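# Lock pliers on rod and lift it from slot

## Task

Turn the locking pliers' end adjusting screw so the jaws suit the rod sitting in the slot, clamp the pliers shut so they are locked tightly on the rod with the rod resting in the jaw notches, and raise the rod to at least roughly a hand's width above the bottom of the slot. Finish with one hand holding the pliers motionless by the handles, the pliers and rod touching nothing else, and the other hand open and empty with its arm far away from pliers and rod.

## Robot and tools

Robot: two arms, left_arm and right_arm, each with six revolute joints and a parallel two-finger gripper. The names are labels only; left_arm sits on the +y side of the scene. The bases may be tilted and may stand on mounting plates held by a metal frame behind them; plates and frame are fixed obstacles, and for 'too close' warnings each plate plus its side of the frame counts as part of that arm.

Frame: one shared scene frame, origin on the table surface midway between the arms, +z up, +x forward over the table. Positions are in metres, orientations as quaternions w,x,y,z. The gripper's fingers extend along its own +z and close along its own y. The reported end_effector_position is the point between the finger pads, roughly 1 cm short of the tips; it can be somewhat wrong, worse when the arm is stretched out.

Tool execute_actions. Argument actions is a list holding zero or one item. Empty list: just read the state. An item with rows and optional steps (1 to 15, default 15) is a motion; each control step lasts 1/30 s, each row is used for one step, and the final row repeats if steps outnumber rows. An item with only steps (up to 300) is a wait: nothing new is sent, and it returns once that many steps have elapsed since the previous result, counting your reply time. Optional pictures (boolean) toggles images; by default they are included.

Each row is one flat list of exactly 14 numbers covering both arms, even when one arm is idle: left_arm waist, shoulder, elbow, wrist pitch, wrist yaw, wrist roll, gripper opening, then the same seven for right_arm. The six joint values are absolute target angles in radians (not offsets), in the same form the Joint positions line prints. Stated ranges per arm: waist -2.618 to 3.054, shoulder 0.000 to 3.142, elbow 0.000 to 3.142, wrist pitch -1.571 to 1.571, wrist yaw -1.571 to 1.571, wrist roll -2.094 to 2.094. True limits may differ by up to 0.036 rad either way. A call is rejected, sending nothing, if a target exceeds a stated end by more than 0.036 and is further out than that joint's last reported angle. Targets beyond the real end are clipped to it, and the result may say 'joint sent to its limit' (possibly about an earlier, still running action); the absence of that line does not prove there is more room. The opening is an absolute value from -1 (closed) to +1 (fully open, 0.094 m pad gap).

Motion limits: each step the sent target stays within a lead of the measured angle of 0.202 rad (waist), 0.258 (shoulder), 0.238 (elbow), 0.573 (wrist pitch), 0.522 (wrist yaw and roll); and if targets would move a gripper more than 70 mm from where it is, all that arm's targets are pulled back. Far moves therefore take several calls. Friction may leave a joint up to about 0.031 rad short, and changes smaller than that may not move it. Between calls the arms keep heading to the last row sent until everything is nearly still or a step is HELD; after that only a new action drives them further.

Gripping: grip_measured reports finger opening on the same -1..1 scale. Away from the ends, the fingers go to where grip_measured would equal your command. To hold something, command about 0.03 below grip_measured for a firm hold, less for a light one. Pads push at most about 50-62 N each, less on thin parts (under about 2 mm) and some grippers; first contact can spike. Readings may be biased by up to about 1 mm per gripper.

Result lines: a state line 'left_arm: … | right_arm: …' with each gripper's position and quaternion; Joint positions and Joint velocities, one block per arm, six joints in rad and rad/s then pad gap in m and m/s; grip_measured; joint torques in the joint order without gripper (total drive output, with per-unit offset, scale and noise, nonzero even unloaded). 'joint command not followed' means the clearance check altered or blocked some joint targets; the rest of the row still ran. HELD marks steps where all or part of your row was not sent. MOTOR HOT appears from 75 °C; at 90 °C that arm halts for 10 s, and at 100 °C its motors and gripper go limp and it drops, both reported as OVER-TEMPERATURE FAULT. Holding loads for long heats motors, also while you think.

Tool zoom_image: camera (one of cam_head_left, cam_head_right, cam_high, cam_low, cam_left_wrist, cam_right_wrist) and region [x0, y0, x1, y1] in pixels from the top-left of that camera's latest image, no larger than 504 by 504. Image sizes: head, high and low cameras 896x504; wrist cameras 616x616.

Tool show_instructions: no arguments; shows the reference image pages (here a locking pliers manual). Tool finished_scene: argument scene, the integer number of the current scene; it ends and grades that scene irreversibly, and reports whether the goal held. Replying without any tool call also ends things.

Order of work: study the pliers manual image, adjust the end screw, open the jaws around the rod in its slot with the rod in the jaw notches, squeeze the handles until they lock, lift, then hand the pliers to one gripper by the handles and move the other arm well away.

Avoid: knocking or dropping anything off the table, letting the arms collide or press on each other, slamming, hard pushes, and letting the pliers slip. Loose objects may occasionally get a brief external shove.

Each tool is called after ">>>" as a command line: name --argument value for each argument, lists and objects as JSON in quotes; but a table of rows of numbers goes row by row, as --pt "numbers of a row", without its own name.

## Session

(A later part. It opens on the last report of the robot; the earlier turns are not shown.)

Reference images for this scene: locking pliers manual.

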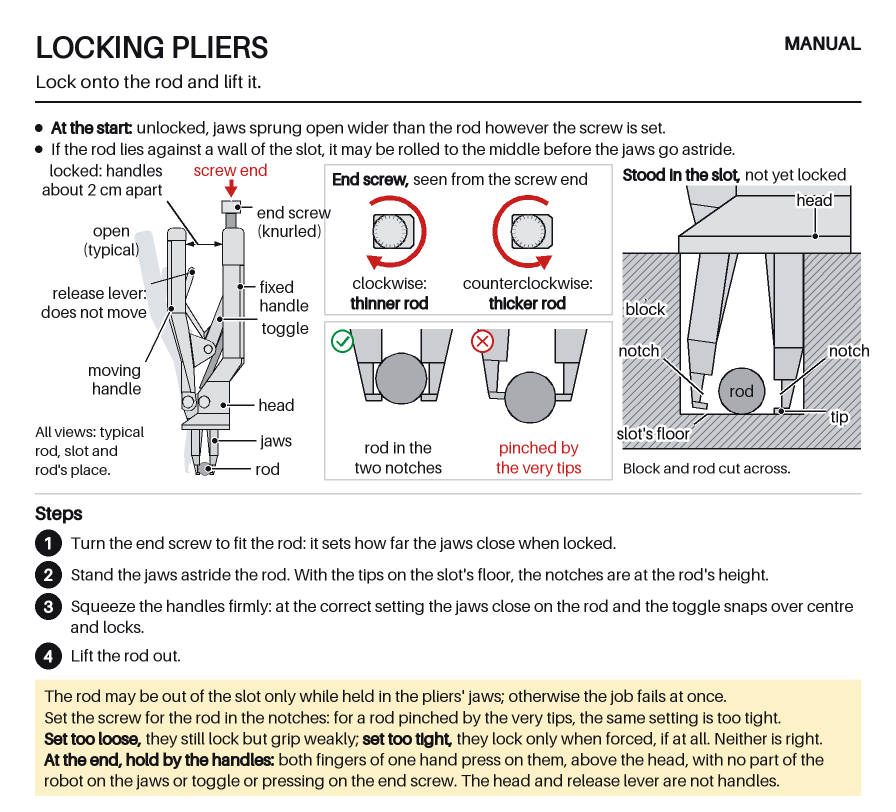

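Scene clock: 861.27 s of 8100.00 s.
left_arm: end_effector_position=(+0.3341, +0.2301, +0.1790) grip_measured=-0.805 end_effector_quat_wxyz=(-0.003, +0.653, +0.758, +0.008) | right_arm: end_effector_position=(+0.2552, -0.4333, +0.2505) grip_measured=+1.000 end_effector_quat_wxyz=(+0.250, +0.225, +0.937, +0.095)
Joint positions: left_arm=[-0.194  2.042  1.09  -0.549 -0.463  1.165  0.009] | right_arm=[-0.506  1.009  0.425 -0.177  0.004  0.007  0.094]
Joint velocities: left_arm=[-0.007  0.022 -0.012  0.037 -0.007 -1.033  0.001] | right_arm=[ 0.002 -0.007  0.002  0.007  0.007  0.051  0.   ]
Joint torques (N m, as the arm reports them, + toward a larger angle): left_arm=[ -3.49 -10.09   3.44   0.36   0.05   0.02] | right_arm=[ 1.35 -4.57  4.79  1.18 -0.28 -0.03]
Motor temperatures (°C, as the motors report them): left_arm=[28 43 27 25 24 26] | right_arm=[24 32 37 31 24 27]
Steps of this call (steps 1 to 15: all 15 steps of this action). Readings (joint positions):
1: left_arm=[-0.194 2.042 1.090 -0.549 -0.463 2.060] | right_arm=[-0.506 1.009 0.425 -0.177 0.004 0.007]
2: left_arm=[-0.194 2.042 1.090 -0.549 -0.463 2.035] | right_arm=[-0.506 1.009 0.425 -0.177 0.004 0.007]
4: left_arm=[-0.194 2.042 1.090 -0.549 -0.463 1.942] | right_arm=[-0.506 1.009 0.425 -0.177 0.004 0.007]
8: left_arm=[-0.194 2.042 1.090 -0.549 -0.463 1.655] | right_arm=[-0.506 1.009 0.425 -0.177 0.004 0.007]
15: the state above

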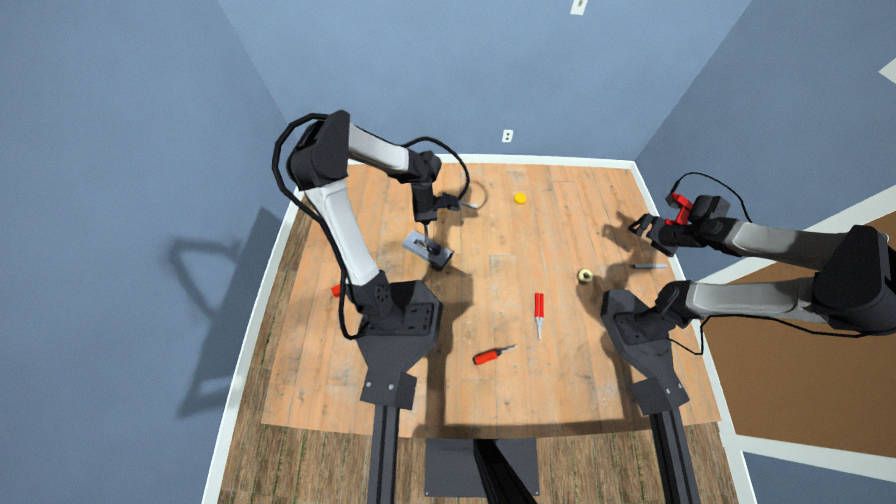

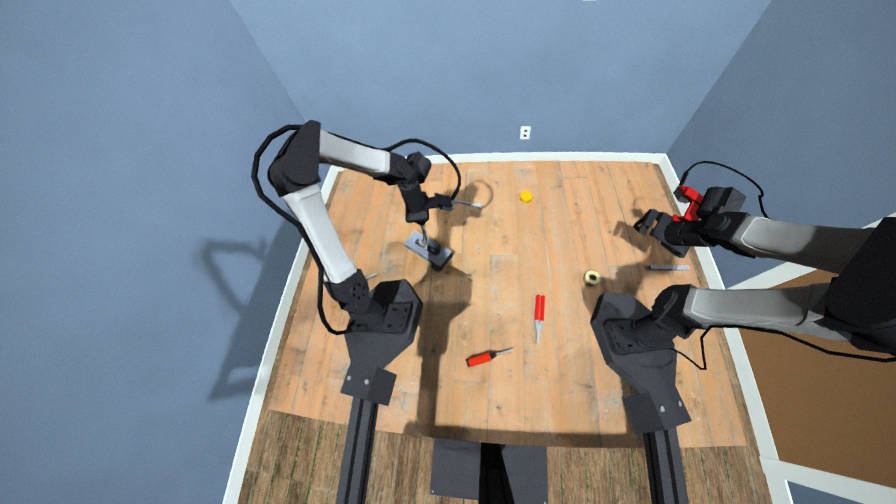

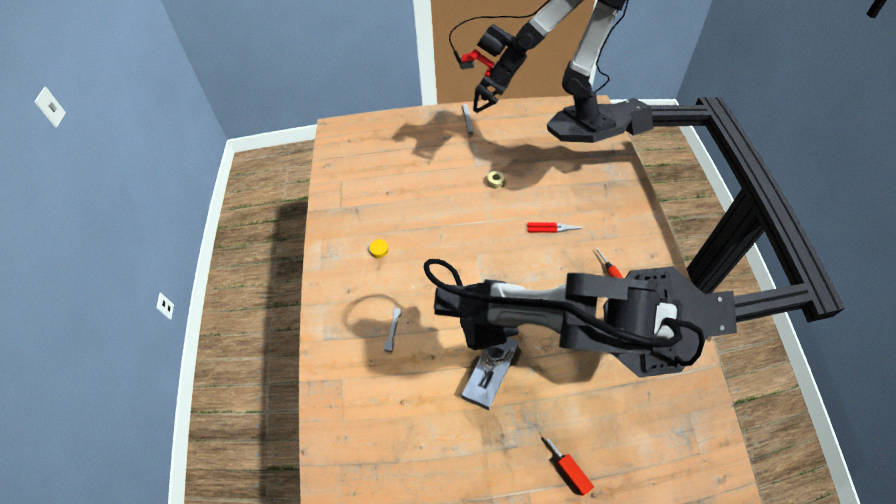

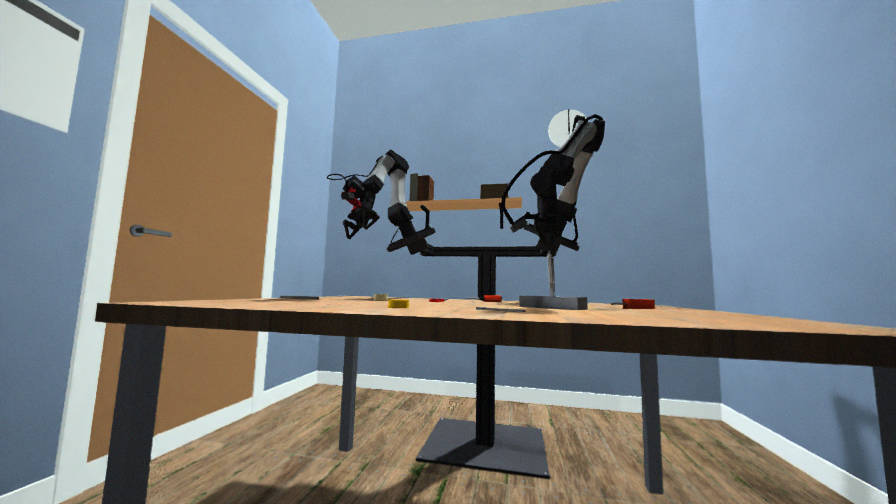

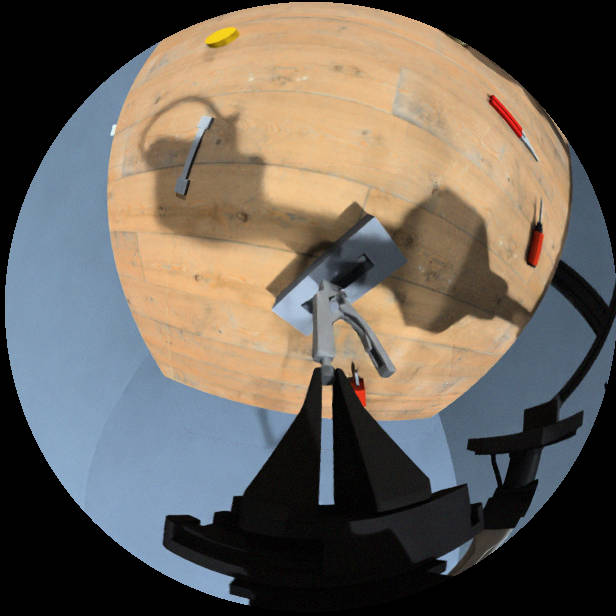

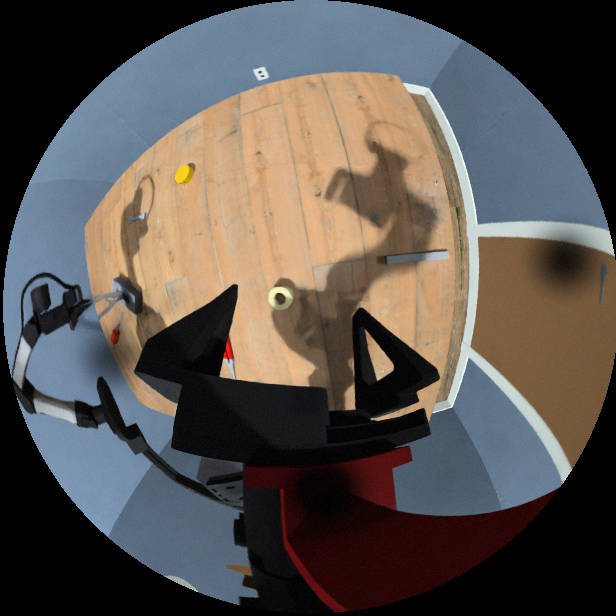

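>>> execute_actions --actions '[{"rows":[[-0.18,2.056,1.072,-0.55,-0.465,0.9,-0.825,-0.5,1,0.4,-0.2,0,0,1],[-0.18,2.056,1.072,-0.55,-0.465,0.8,-0.825,-0.5,1,0.4,-0.2,0,0,1],[-0.18,2.056,1.072,-0.55,-0.465,0.7,-0.825,-0.5,1,0.4,-0.2,0,0,1],[-0.18,2.056,1.072,-0.55,-0.465,-2.07,-0.825,-0.5,1,0.4,-0.2,0,0,1]],"steps":15}]' --pictures false

>>> execute_actions --actions '[{"steps":40}]' --pictures false

>>> execute_actions --actions '[{"rows":[[-0.18,2.056,1.072,-0.55,-0.465,-2.0,-0.825,-0.5,1,0.4,-0.2,0,0,1],[-0.18,2.056,1.072,-0.55,-0.465,-1.9,-0.825,-0.5,1,0.4,-0.2,0,0,1],[-0.18,2.056,1.072,-0.55,-0.465,-1.8,-0.825,-0.5,1,0.4,-0.2,0,0,1],[-0.18,2.056,1.072,-0.55,-0.465,-1.7,-0.825,-0.5,1,0.4,-0.2,0,0,1],[-0.18,2.056,1.072,-0.55,-0.465,-1.62,-0.825,-0.5,1,0.4,-0.2,0,0,1]],"steps":15}]' --pictures false

>>> execute_actions --actions '[{"steps":15}]'

Scene clock: 869.43 s of 8100.00 s.
left_arm: end_effector_position=(+0.3343, +0.2306, +0.1790) grip_measured=-0.806 end_effector_quat_wxyz=(+0.003, +0.005, +1.000, +0.009) | right_arm: end_effector_position=(+0.2552, -0.4333, +0.2505) grip_measured=+1.000 end_effector_quat_wxyz=(+0.250, +0.225, +0.937, +0.095)
Joint positions: left_arm=[-0.194  2.042  1.09  -0.549 -0.466 -0.247  0.009] | right_arm=[-0.506  1.009  0.425 -0.177  0.004  0.007  0.094]
Joint velocities: left_arm=[-0.002  0.007 -0.007  0.066 -0.066 -2.835 -0.001] | right_arm=[ 0.002 -0.007  0.002  0.007  0.007  0.007  0.   ]
Joint torques (N m, as the arm reports them, + toward a larger angle): left_arm=[ -3.53 -10.15   3.46   0.41  -0.06   0.06] | right_arm=[ 1.52 -4.44  4.81  1.21 -0.27 -0.04]
Motor temperatures (°C, as the motors report them): left_arm=[28 43 27 25 24 26] | right_arm=[24 32 37 31 24 27]
Steps of this call (steps 1 to 30: the robot went on to your last target; steps 31 to 230: nothing new was sent; steps 231 to 245: all 15 steps of this action). Readings (joint positions):
231: left_arm=[-0.194 2.042 1.090 -0.549 -0.463 0.993] | right_arm=[-0.506 1.009 0.425 -0.177 0.004 0.007]
232: left_arm=[-0.194 2.042 1.090 -0.549 -0.463 0.962] | right_arm=[-0.506 1.009 0.425 -0.177 0.004 0.007]
234: left_arm=[-0.194 2.042 1.090 -0.549 -0.464 0.830] | right_arm=[-0.506 1.009 0.425 -0.177 0.004 0.007]
238: left_arm=[-0.194 2.042 1.090 -0.549 -0.465 0.439] | right_arm=[-0.506 1.009 0.425 -0.177 0.004 0.007]
245: the state above

Scene clock: 870.77 s of 8100.00 s.
left_arm: end_effector_position=(+0.3349, +0.2305, +0.1790) grip_measured=-0.806 end_effector_quat_wxyz=(-0.010, +0.784, -0.620, -0.002) | right_arm: end_effector_position=(+0.2552, -0.4333, +0.2505) grip_measured=+1.000 end_effector_quat_wxyz=(+0.250, +0.225, +0.937, +0.095)
Joint positions: left_arm=[-0.194  2.042  1.09  -0.546 -0.466 -2.059  0.009] | right_arm=[-0.506  1.009  0.425 -0.177  0.004  0.007  0.094]
Joint velocities: left_arm=[ 0.007 -0.012 -0.007  0.007 -0.007  0.007  0.   ] | right_arm=[-0.012 -0.007 -0.017  0.051 -0.007 -0.022  0.   ]
Joint torques (N m, as the arm reports them, + toward a larger angle): left_arm=[ -3.47 -10.02   3.36   0.24  -0.05   0.02] | right_arm=[ 1.29 -4.29  4.88  1.17 -0.23 -0.01]
Motor temperatures (°C, as the motors report them): left_arm=[28 43 27 25 24 26] | right_arm=[24 32 37 31 24 27]
Steps of this call (steps 1 to 40: the robot went on to your last target). Readings (joint positions):
1: left_arm=[-0.194 2.042 1.090 -0.549 -0.466 -0.344] | right_arm=[-0.506 1.009 0.425 -0.177 0.004 0.007]
2: left_arm=[-0.194 2.042 1.090 -0.549 -0.466 -0.442] | right_arm=[-0.506 1.009 0.425 -0.177 0.004 0.007]
4: left_arm=[-0.194 2.042 1.090 -0.549 -0.466 -0.638] | right_arm=[-0.506 1.009 0.425 -0.177 0.004 0.007]
8: left_arm=[-0.194 2.042 1.090 -0.549 -0.466 -1.029] | right_arm=[-0.506 1.009 0.425 -0.177 0.004 0.007]
40: the state above

Scene clock: 871.27 s of 8100.00 s.
left_arm: end_effector_position=(+0.3349, +0.2305, +0.1790) grip_measured=-0.806 end_effector_quat_wxyz=(+0.009, -0.643, +0.765, +0.004) | right_arm: end_effector_position=(+0.2552, -0.4333, +0.2505) grip_measured=+1.000 end_effector_quat_wxyz=(+0.250, +0.225, +0.937, +0.095)
Joint positions: left_arm=[-0.194  2.042  1.09  -0.546 -0.466 -1.654  0.009] | right_arm=[-0.506  1.009  0.425 -0.177  0.004  0.007  0.094]
Joint velocities: left_arm=[-0.002  0.007 -0.022 -0.007  0.066  0.139  0.   ] | right_arm=[-0.007 -0.017  0.002  0.022 -0.037 -0.007  0.   ]
Joint torques (N m, as the arm reports them, + toward a larger angle): left_arm=[ -3.48 -10.03   3.37   0.27  -0.06   0.18] | right_arm=[ 1.44 -4.34  4.87  1.18 -0.25 -0.02]
Motor temperatures (°C, as the motors report them): left_arm=[28 43 27 25 24 26] | right_arm=[24 32 37 31 24 27]
Steps of this call (steps 1 to 15: all 15 steps of this action). Readings (joint positions):
1: left_arm=[-0.194 2.042 1.090 -0.546 -0.466 -2.052] | right_arm=[-0.506 1.009 0.425 -0.177 0.004 0.007]
2: left_arm=[-0.194 2.042 1.090 -0.546 -0.466 -2.028] | right_arm=[-0.506 1.009 0.425 -0.177 0.004 0.007]
4: left_arm=[-0.194 2.042 1.090 -0.546 -0.466 -1.938] | right_arm=[-0.506 1.009 0.425 -0.177 0.004 0.007]
8: left_arm=[-0.194 2.042 1.090 -0.546 -0.466 -1.755] | right_arm=[-0.506 1.009 0.425 -0.177 0.004 0.007]
15: the state above

Scene clock: 871.77 s of 8100.00 s.
left_arm: end_effector_position=(+0.3349, +0.2305, +0.1790) grip_measured=-0.806 end_effector_quat_wxyz=(+0.009, -0.634, +0.774, +0.004) | right_arm: end_effector_position=(+0.2552, -0.4333, +0.2505) grip_measured=+1.000 end_effector_quat_wxyz=(+0.250, +0.225, +0.937, +0.095)
Joint positions: left_arm=[-0.194  2.042  1.09  -0.546 -0.466 -1.629  0.009] | right_arm=[-0.506  1.009  0.425 -0.177  0.004  0.007  0.094]
Joint velocities: left_arm=[-0.017  0.002  0.002  0.022 -0.007 -0.007 -0.001] | right_arm=[-0.012 -0.007  0.002 -0.022 -0.037  0.037  0.   ]
Joint torques (N m, as the arm reports them, + toward a larger angle): left_arm=[ -3.49 -10.03   3.4    0.27  -0.07   0.17] | right_arm=[ 1.36 -4.28  4.77  1.19 -0.22  0.01]
Motor temperatures (°C, as the motors report them): left_arm=[28 43 27 25 24 26] | right_arm=[24 32 37 31 24 27]
Steps of this call (steps 1 to 15: the robot went on to your last target). Readings (joint positions):
1: left_arm=[-0.194 2.042 1.090 -0.546 -0.466 -1.648] | right_arm=[-0.506 1.009 0.425 -0.177 0.004 0.007]
2: left_arm=[-0.194 2.042 1.090 -0.546 -0.466 -1.644] | right_arm=[-0.506 1.009 0.425 -0.177 0.004 0.007]
4: left_arm=[-0.194 2.042 1.090 -0.546 -0.466 -1.639] | right_arm=[-0.506 1.009 0.425 -0.177 0.004 0.007]
8: left_arm=[-0.194 2.042 1.090 -0.546 -0.466 -1.632] | right_arm=[-0.506 1.009 0.425 -0.177 0.004 0.007]
15: the state above

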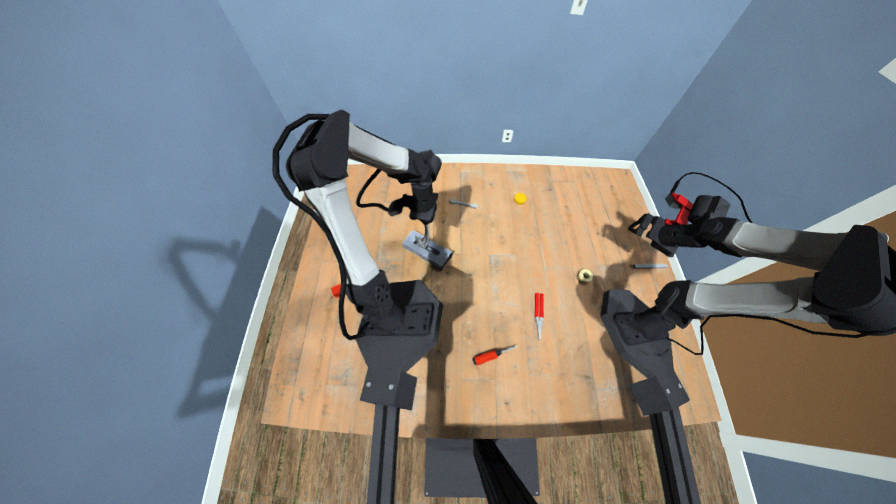

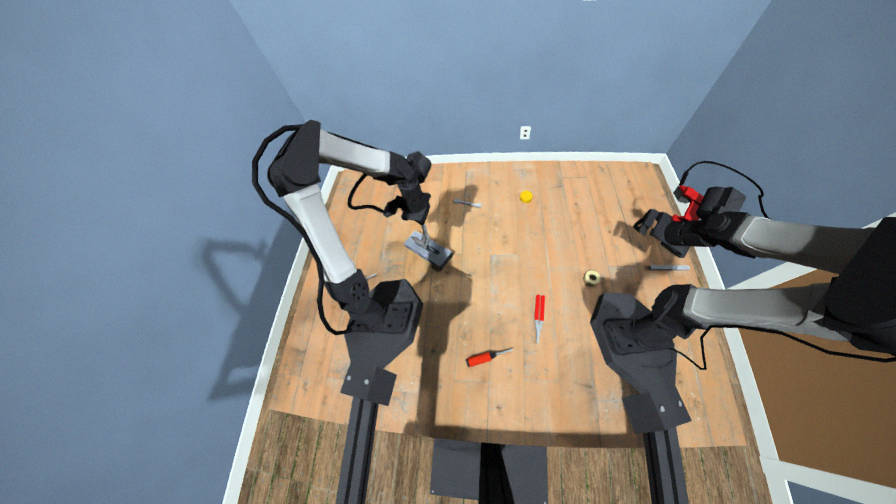

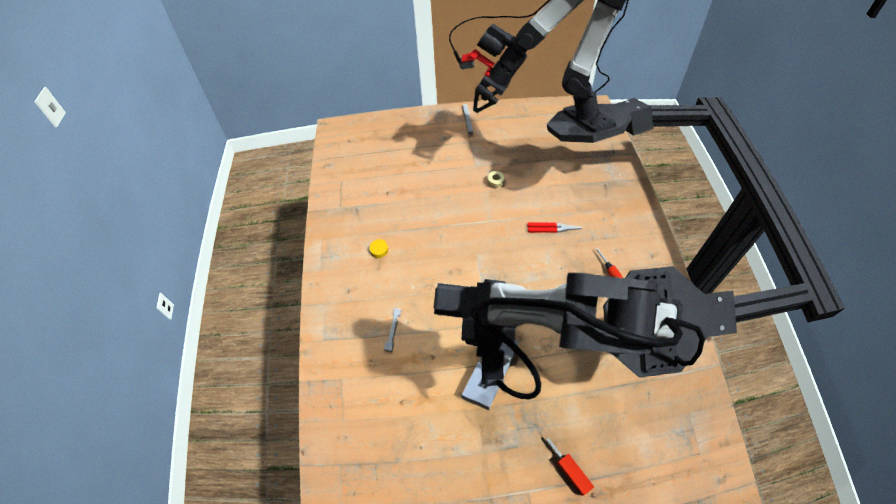

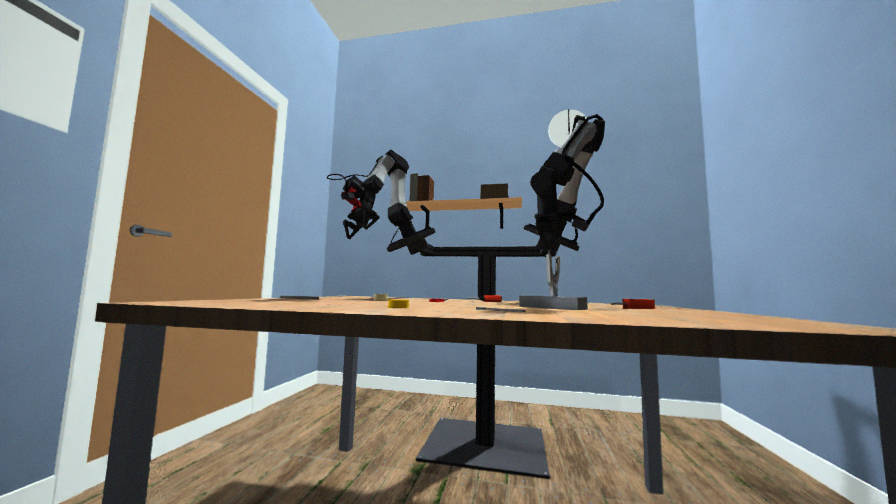

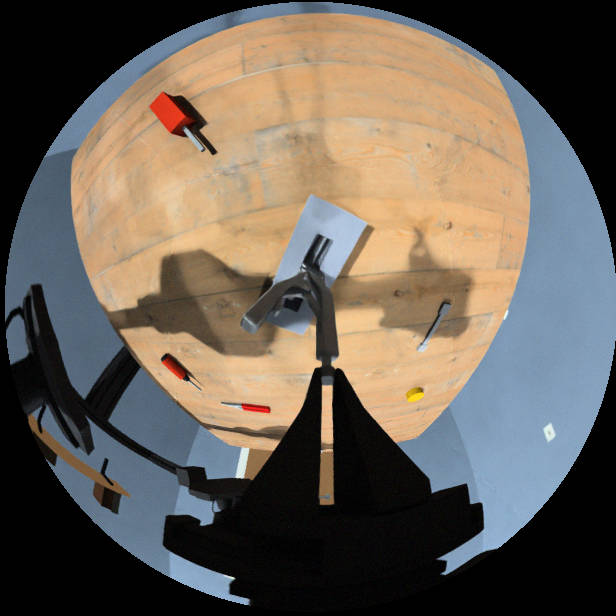

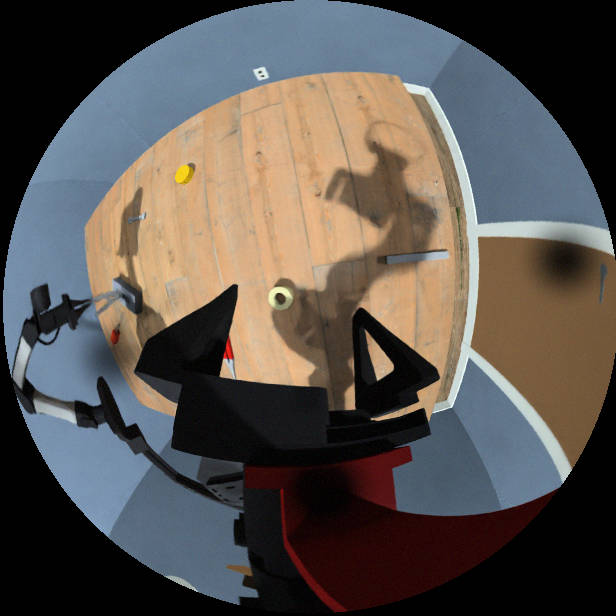

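>>> execute_actions --actions '[{"rows":[[-0.18,2.056,1.072,-0.55,-0.465,-1.62,-0.8,-0.5,1,0.4,-0.2,0,0,1],[-0.18,2.056,1.072,-0.55,-0.465,-1.62,-0.78,-0.5,1,0.4,-0.2,0,0,1],[-0.18,2.056,1.072,-0.55,-0.465,-1.62,-0.75,-0.5,1,0.4,-0.2,0,0,1],[-0.18,2.056,1.072,-0.55,-0.465,-1.62,-0.7,-0.5,1,0.4,-0.2,0,0,1],[-0.18,2.056,1.072,-0.55,-0.465,-1.62,-0.65,-0.5,1,0.4,-0.2,0,0,1]],"steps":15}]' --pictures false

>>> execute_actions --actions '[{"rows":[[-0.18,2.056,1.072,-0.55,-0.465,0.35,-0.65,-0.5,1,0.4,-0.2,0,0,1]],"steps":15}]' --pictures false

>>> execute_actions --actions '[{"steps":25}]'

>>> zoom_image --camera "cam_left_wrist" --region '[230, 230, 430, 430]'

Scene clock: 888.90 s of 8100.00 s.
left_arm: end_effector_position=(+0.3345, +0.2306, +0.1787) grip_measured=-0.652 end_effector_quat_wxyz=(+0.009, -0.633, +0.774, +0.005) | right_arm: end_effector_position=(+0.2552, -0.4333, +0.2505) grip_measured=+1.000 end_effector_quat_wxyz=(+0.250, +0.225, +0.937, +0.095)
Joint positions: left_arm=[-0.194  2.042  1.09  -0.547 -0.466 -1.626  0.016] | right_arm=[-0.506  1.009  0.425 -0.177  0.004  0.007  0.094]
Joint velocities: left_arm=[ 0.012 -0.007 -0.007 -0.007  0.007  0.022 -0.001] | right_arm=[-0.012 -0.022 -0.027 -0.022  0.022  0.007  0.   ]
Joint torques (N m, as the arm reports them, + toward a larger angle): left_arm=[ -3.48 -10.1    3.36   0.27  -0.05   0.16] | right_arm=[ 1.31 -4.25  4.79  1.18 -0.25 -0.04]
Motor temperatures (°C, as the motors report them): left_arm=[28 42 27 25 24 26] | right_arm=[24 32 37 31 24 27]
Steps of this call (steps 1 to 15: the robot went on to your last target; steps 16 to 499: nothing new was sent; steps 500 to 514: all 15 steps of this action). Readings (joint positions):
500: left_arm=[-0.194 2.042 1.090 -0.546 -0.466 -1.627] | right_arm=[-0.506 1.009 0.425 -0.177 0.004 0.007]
501: left_arm=[-0.194 2.042 1.090 -0.546 -0.466 -1.627] | right_arm=[-0.506 1.009 0.425 -0.177 0.004 0.007]
503: left_arm=[-0.194 2.042 1.090 -0.546 -0.466 -1.626] | right_arm=[-0.506 1.009 0.425 -0.177 0.004 0.007]
507: left_arm=[-0.194 2.042 1.090 -0.547 -0.466 -1.626] | right_arm=[-0.506 1.009 0.425 -0.177 0.004 0.007]
514: the state above

Scene clock: 889.40 s of 8100.00 s.
left_arm: end_effector_position=(+0.3345, +0.2306, +0.1787) grip_measured=-0.652 end_effector_quat_wxyz=(+0.003, +0.041, +0.999, +0.009) | right_arm: end_effector_position=(+0.2552, -0.4333, +0.2505) grip_measured=+1.000 end_effector_quat_wxyz=(+0.250, +0.225, +0.937, +0.095)
Joint positions: left_arm=[-0.194  2.042  1.09  -0.547 -0.466 -0.174  0.016] | right_arm=[-0.506  1.009  0.425 -0.177  0.004  0.007  0.094]
Joint velocities: left_arm=[-0.007  0.007  0.012  0.051  0.022  2.733 -0.   ] | right_arm=[ 0.002 -0.002  0.007  0.037  0.022  0.007  0.   ]
Joint torques (N m, as the arm reports them, + toward a larger angle): left_arm=[ -3.55 -10.2    3.44   0.36  -0.01   0.11] | right_arm=[ 1.41 -4.43  4.9   1.19 -0.2  -0.03]
Motor temperatures (°C, as the motors report them): left_arm=[28 42 27 25 24 26] | right_arm=[24 32 37 31 24 27]
Steps of this call (steps 1 to 15: all 15 steps of this action). Readings (joint positions):
1: left_arm=[-0.194 2.042 1.090 -0.547 -0.466 -1.552] | right_arm=[-0.506 1.009 0.425 -0.177 0.004 0.007]
2: left_arm=[-0.194 2.042 1.090 -0.547 -0.466 -1.452] | right_arm=[-0.506 1.009 0.425 -0.177 0.004 0.007]
4: left_arm=[-0.194 2.042 1.090 -0.547 -0.466 -1.256] | right_arm=[-0.506 1.009 0.425 -0.177 0.004 0.007]
8: left_arm=[-0.194 2.042 1.090 -0.547 -0.466 -0.862] | right_arm=[-0.506 1.009 0.425 -0.177 0.004 0.007]
15: the state above

Scene clock: 890.23 s of 8100.00 s.
left_arm: end_effector_position=(+0.3345, +0.2306, +0.1787) grip_measured=-0.652 end_effector_quat_wxyz=(+0.001, +0.295, +0.956, +0.010) | right_arm: end_effector_position=(+0.2552, -0.4333, +0.2505) grip_measured=+1.000 end_effector_quat_wxyz=(+0.250, +0.225, +0.937, +0.095)
Joint positions: left_arm=[-0.194  2.042  1.09  -0.547 -0.466  0.342  0.016] | right_arm=[-0.506  1.009  0.425 -0.177  0.004  0.007  0.094]
Joint velocities: left_arm=[-0.017 -0.017  0.007 -0.007 -0.051  0.125 -0.001] | right_arm=[-0.012 -0.002  0.012 -0.022 -0.037 -0.051  0.   ]
Joint torques (N m, as the arm reports them, + toward a larger angle): left_arm=[ -3.55 -10.22   3.46   0.38   0.03   0.16] | right_arm=[ 1.4  -4.31  4.74  1.18 -0.27  0.02]
Motor temperatures (°C, as the motors report them): left_arm=[28 42 27 25 24 26] | right_arm=[24 32 37 31 24 27]
Steps of this call (steps 1 to 25: the robot went on to your last target). Readings (joint positions):
1: left_arm=[-0.194 2.042 1.090 -0.547 -0.466 -0.076] | right_arm=[-0.506 1.009 0.425 -0.177 0.004 0.007]
2: left_arm=[-0.194 2.042 1.090 -0.547 -0.466 0.009] | right_arm=[-0.506 1.009 0.425 -0.177 0.004 0.007]
4: left_arm=[-0.194 2.042 1.090 -0.547 -0.466 0.130] | right_arm=[-0.506 1.009 0.425 -0.177 0.004 0.007]
8: left_arm=[-0.194 2.042 1.090 -0.547 -0.466 0.257] | right_arm=[-0.506 1.009 0.425 -0.177 0.004 0.007]
25: the state above

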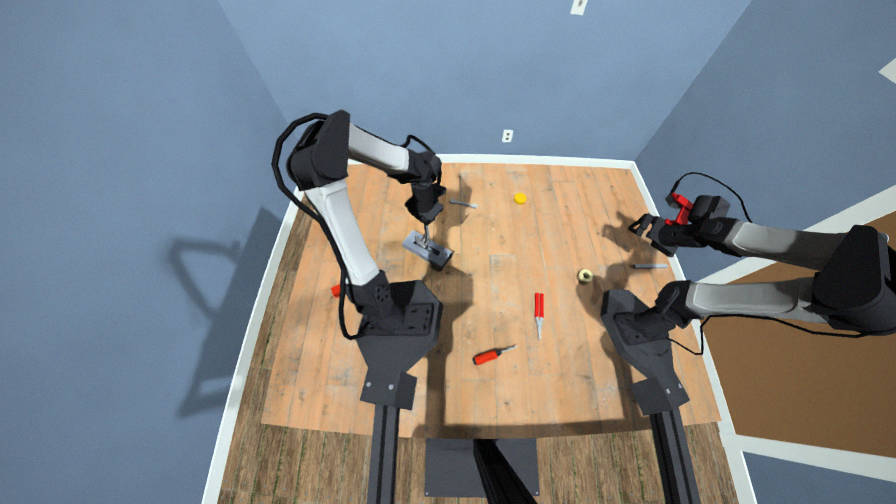

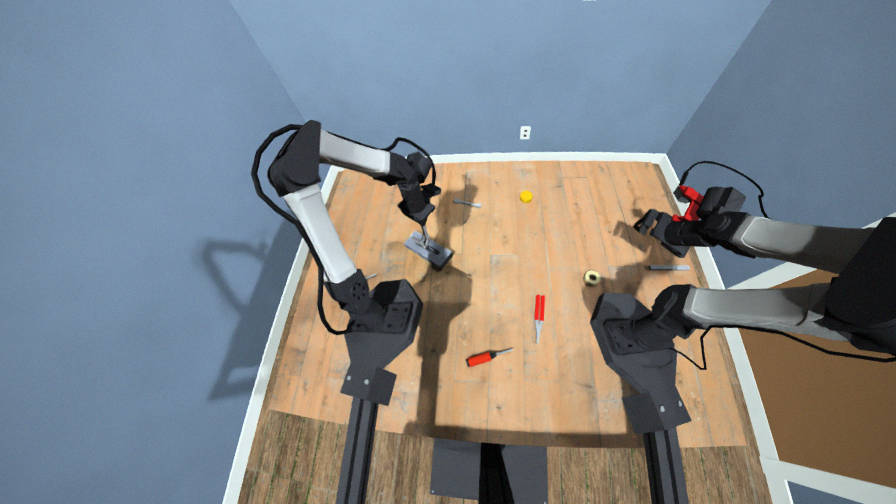

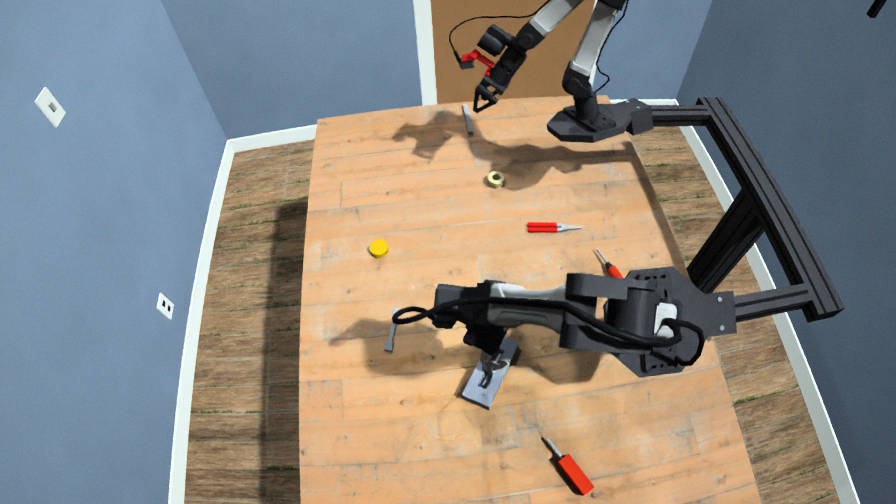

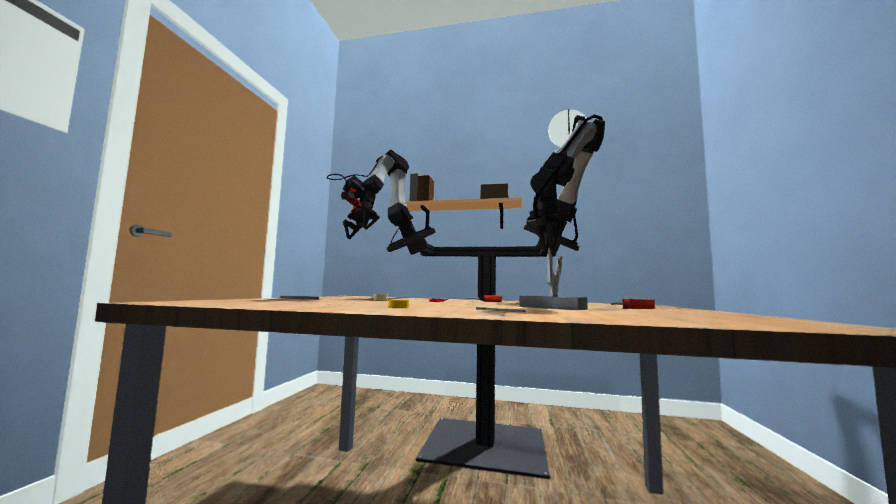

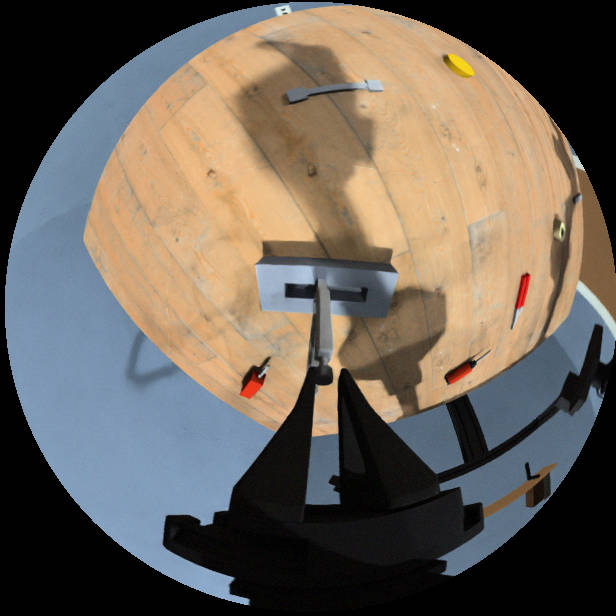

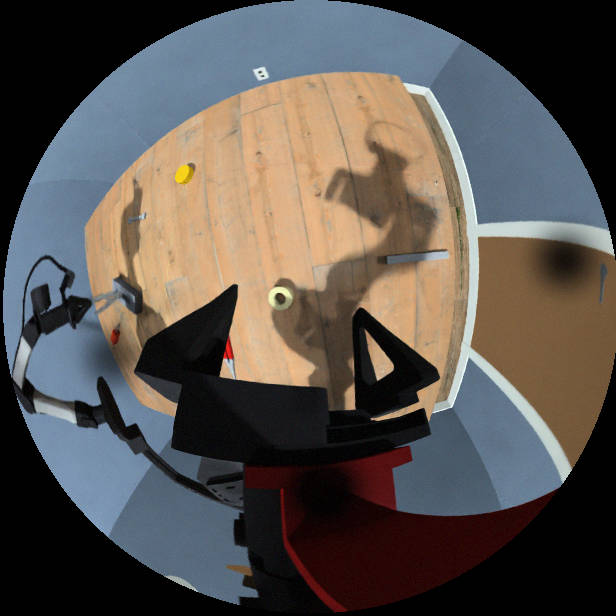

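Region (230, 230, 430, 430) of cam_left_wrist's 616x616 image, scaled by 2.520, with more detail than that image has.

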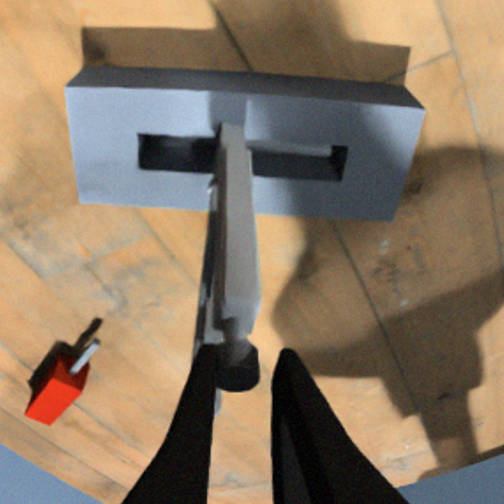

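>>> execute_actions --actions '[{"rows":[[-0.18,2.056,1.072,-0.55,-0.49,0.35,-0.65,-0.5,1,0.4,-0.2,0,0,1]],"steps":15}]' --pictures false

>>> execute_actions --actions '[{"steps":10}]'

>>> zoom_image --camera "cam_left_wrist" --region '[230, 230, 430, 430]'

Scene clock: 899.33 s of 8100.00 s.
left_arm: end_effector_position=(+0.3352, +0.2330, +0.1788) grip_measured=-0.652 end_effector_quat_wxyz=(+0.000, +0.295, +0.955, +0.017) | right_arm: end_effector_position=(+0.2552, -0.4333, +0.2505) grip_measured=+1.000 end_effector_quat_wxyz=(+0.250, +0.225, +0.937, +0.095)
Joint positions: left_arm=[-0.194  2.042  1.09  -0.547 -0.481  0.344  0.016] | right_arm=[-0.506  1.009  0.425 -0.177  0.004  0.007  0.094]
Joint velocities: left_arm=[-0.017  0.012  0.002  0.066 -0.037 -0.022  0.   ] | right_arm=[ 0.007 -0.007 -0.017 -0.007 -0.007 -0.051  0.   ]
Joint torques (N m, as the arm reports them, + toward a larger angle): left_arm=[ -3.55 -10.21   3.44   0.38  -0.09   0.16] | right_arm=[ 1.3  -4.44  4.76  1.18 -0.27  0.  ]
Motor temperatures (°C, as the motors report them): left_arm=[28 42 27 25 24 26] | right_arm=[24 32 37 31 24 27]
Steps of this call (steps 1 to 30: the robot went on to your last target; steps 31 to 258: nothing new was sent; steps 259 to 273: all 15 steps of this action). Readings (joint positions):
259: left_arm=[-0.194 2.042 1.090 -0.547 -0.468 0.344] | right_arm=[-0.506 1.009 0.425 -0.177 0.004 0.007]
260: left_arm=[-0.194 2.042 1.090 -0.547 -0.471 0.344] | right_arm=[-0.506 1.009 0.425 -0.177 0.004 0.007]
262: left_arm=[-0.194 2.042 1.090 -0.547 -0.475 0.344] | right_arm=[-0.506 1.009 0.425 -0.177 0.004 0.007]
266: left_arm=[-0.194 2.042 1.090 -0.547 -0.479 0.344] | right_arm=[-0.506 1.009 0.425 -0.177 0.004 0.007]
273: the state above

Scene clock: 899.67 s of 8100.00 s.
left_arm: end_effector_position=(+0.3352, +0.2330, +0.1788) grip_measured=-0.652 end_effector_quat_wxyz=(+0.000, +0.295, +0.955, +0.017) | right_arm: end_effector_position=(+0.2552, -0.4333, +0.2505) grip_measured=+1.000 end_effector_quat_wxyz=(+0.250, +0.225, +0.937, +0.095)
Joint positions: left_arm=[-0.194  2.042  1.09  -0.547 -0.481  0.344  0.016] | right_arm=[-0.506  1.009  0.425 -0.177  0.004  0.007  0.094]
Joint velocities: left_arm=[ 0.007 -0.012  0.002  0.037 -0.066 -0.007  0.001] | right_arm=[ 0.002 -0.007  0.012 -0.022 -0.022 -0.125  0.   ]
Joint torques (N m, as the arm reports them, + toward a larger angle): left_arm=[ -3.56 -10.22   3.46   0.38  -0.08   0.16] | right_arm=[ 1.43 -4.35  4.76  1.18 -0.25 -0.03]
Motor temperatures (°C, as the motors report them): left_arm=[28 42 27 25 24 26] | right_arm=[24 32 37 31 24 27]
Steps of this call (steps 1 to 10: the robot went on to your last target). Readings (joint positions):
1: left_arm=[-0.194 2.042 1.090 -0.547 -0.481 0.344] | right_arm=[-0.506 1.009 0.425 -0.177 0.004 0.007]
2: left_arm=[-0.194 2.042 1.090 -0.547 -0.481 0.344] | right_arm=[-0.506 1.009 0.425 -0.177 0.004 0.007]
4: left_arm=[-0.194 2.042 1.090 -0.547 -0.481 0.344] | right_arm=[-0.506 1.009 0.425 -0.177 0.004 0.007]
8: left_arm=[-0.194 2.042 1.090 -0.547 -0.481 0.344] | right_arm=[-0.506 1.009 0.425 -0.177 0.004 0.007]
10: the state above

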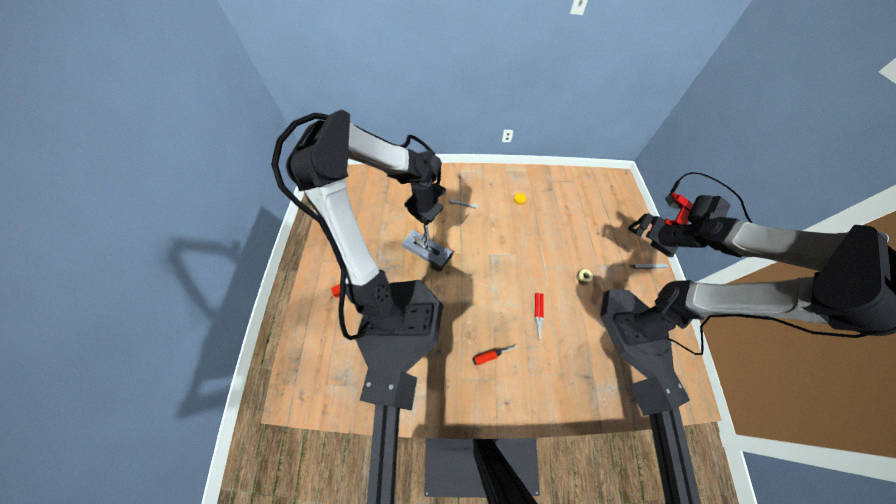

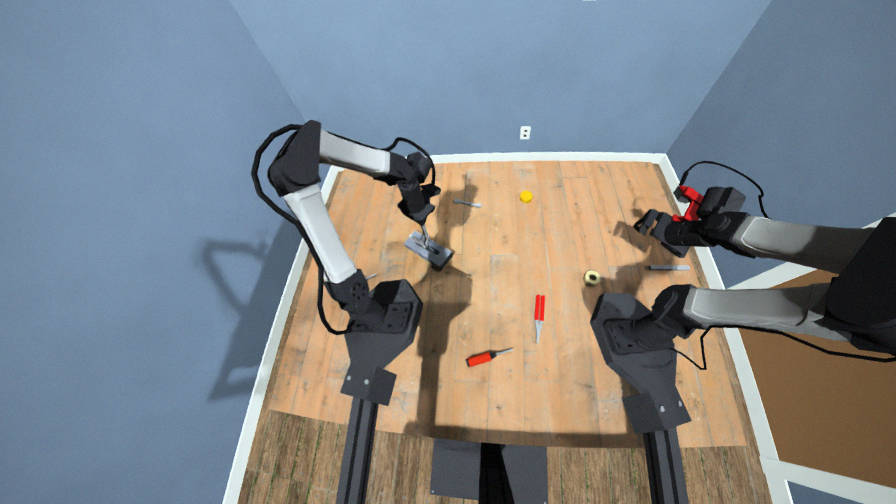

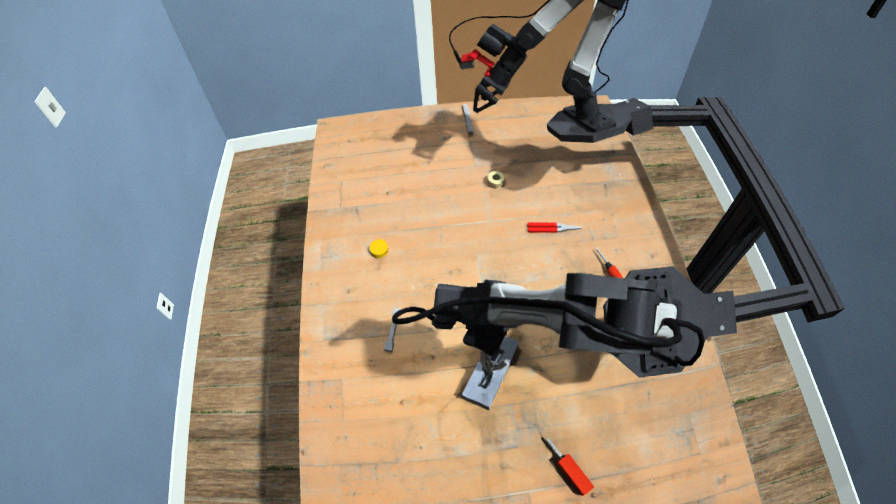

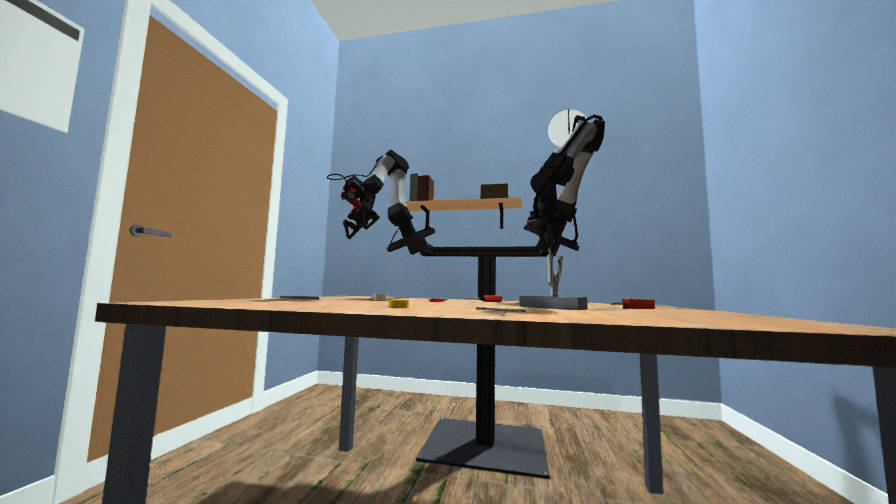

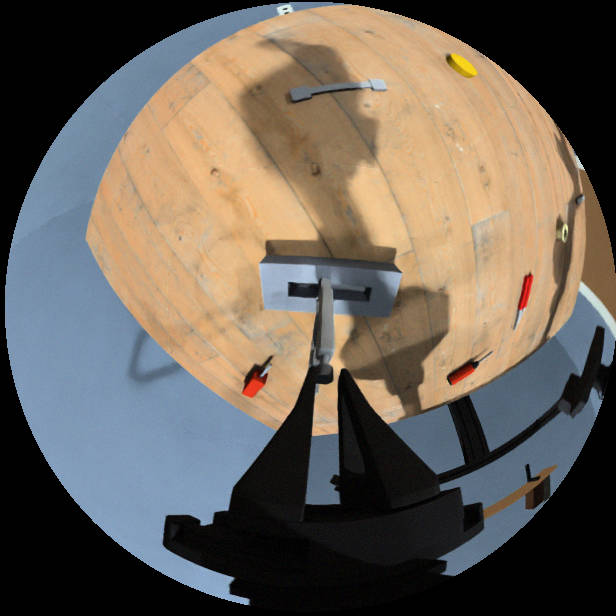

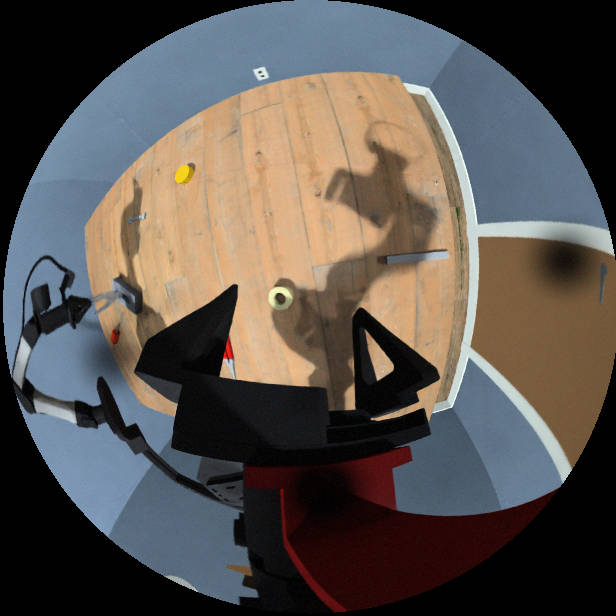

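Region (230, 230, 430, 430) of cam_left_wrist's 616x616 image, scaled by 2.520, with more detail than that image has.

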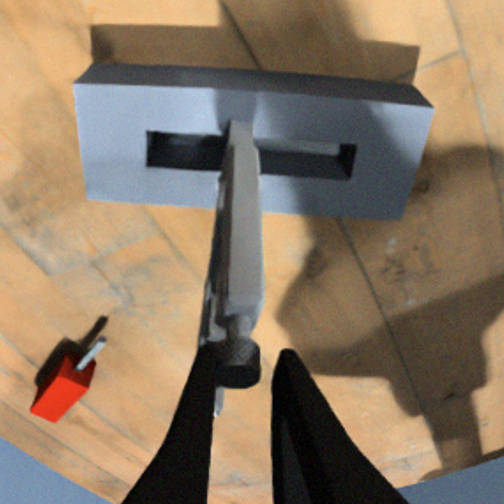

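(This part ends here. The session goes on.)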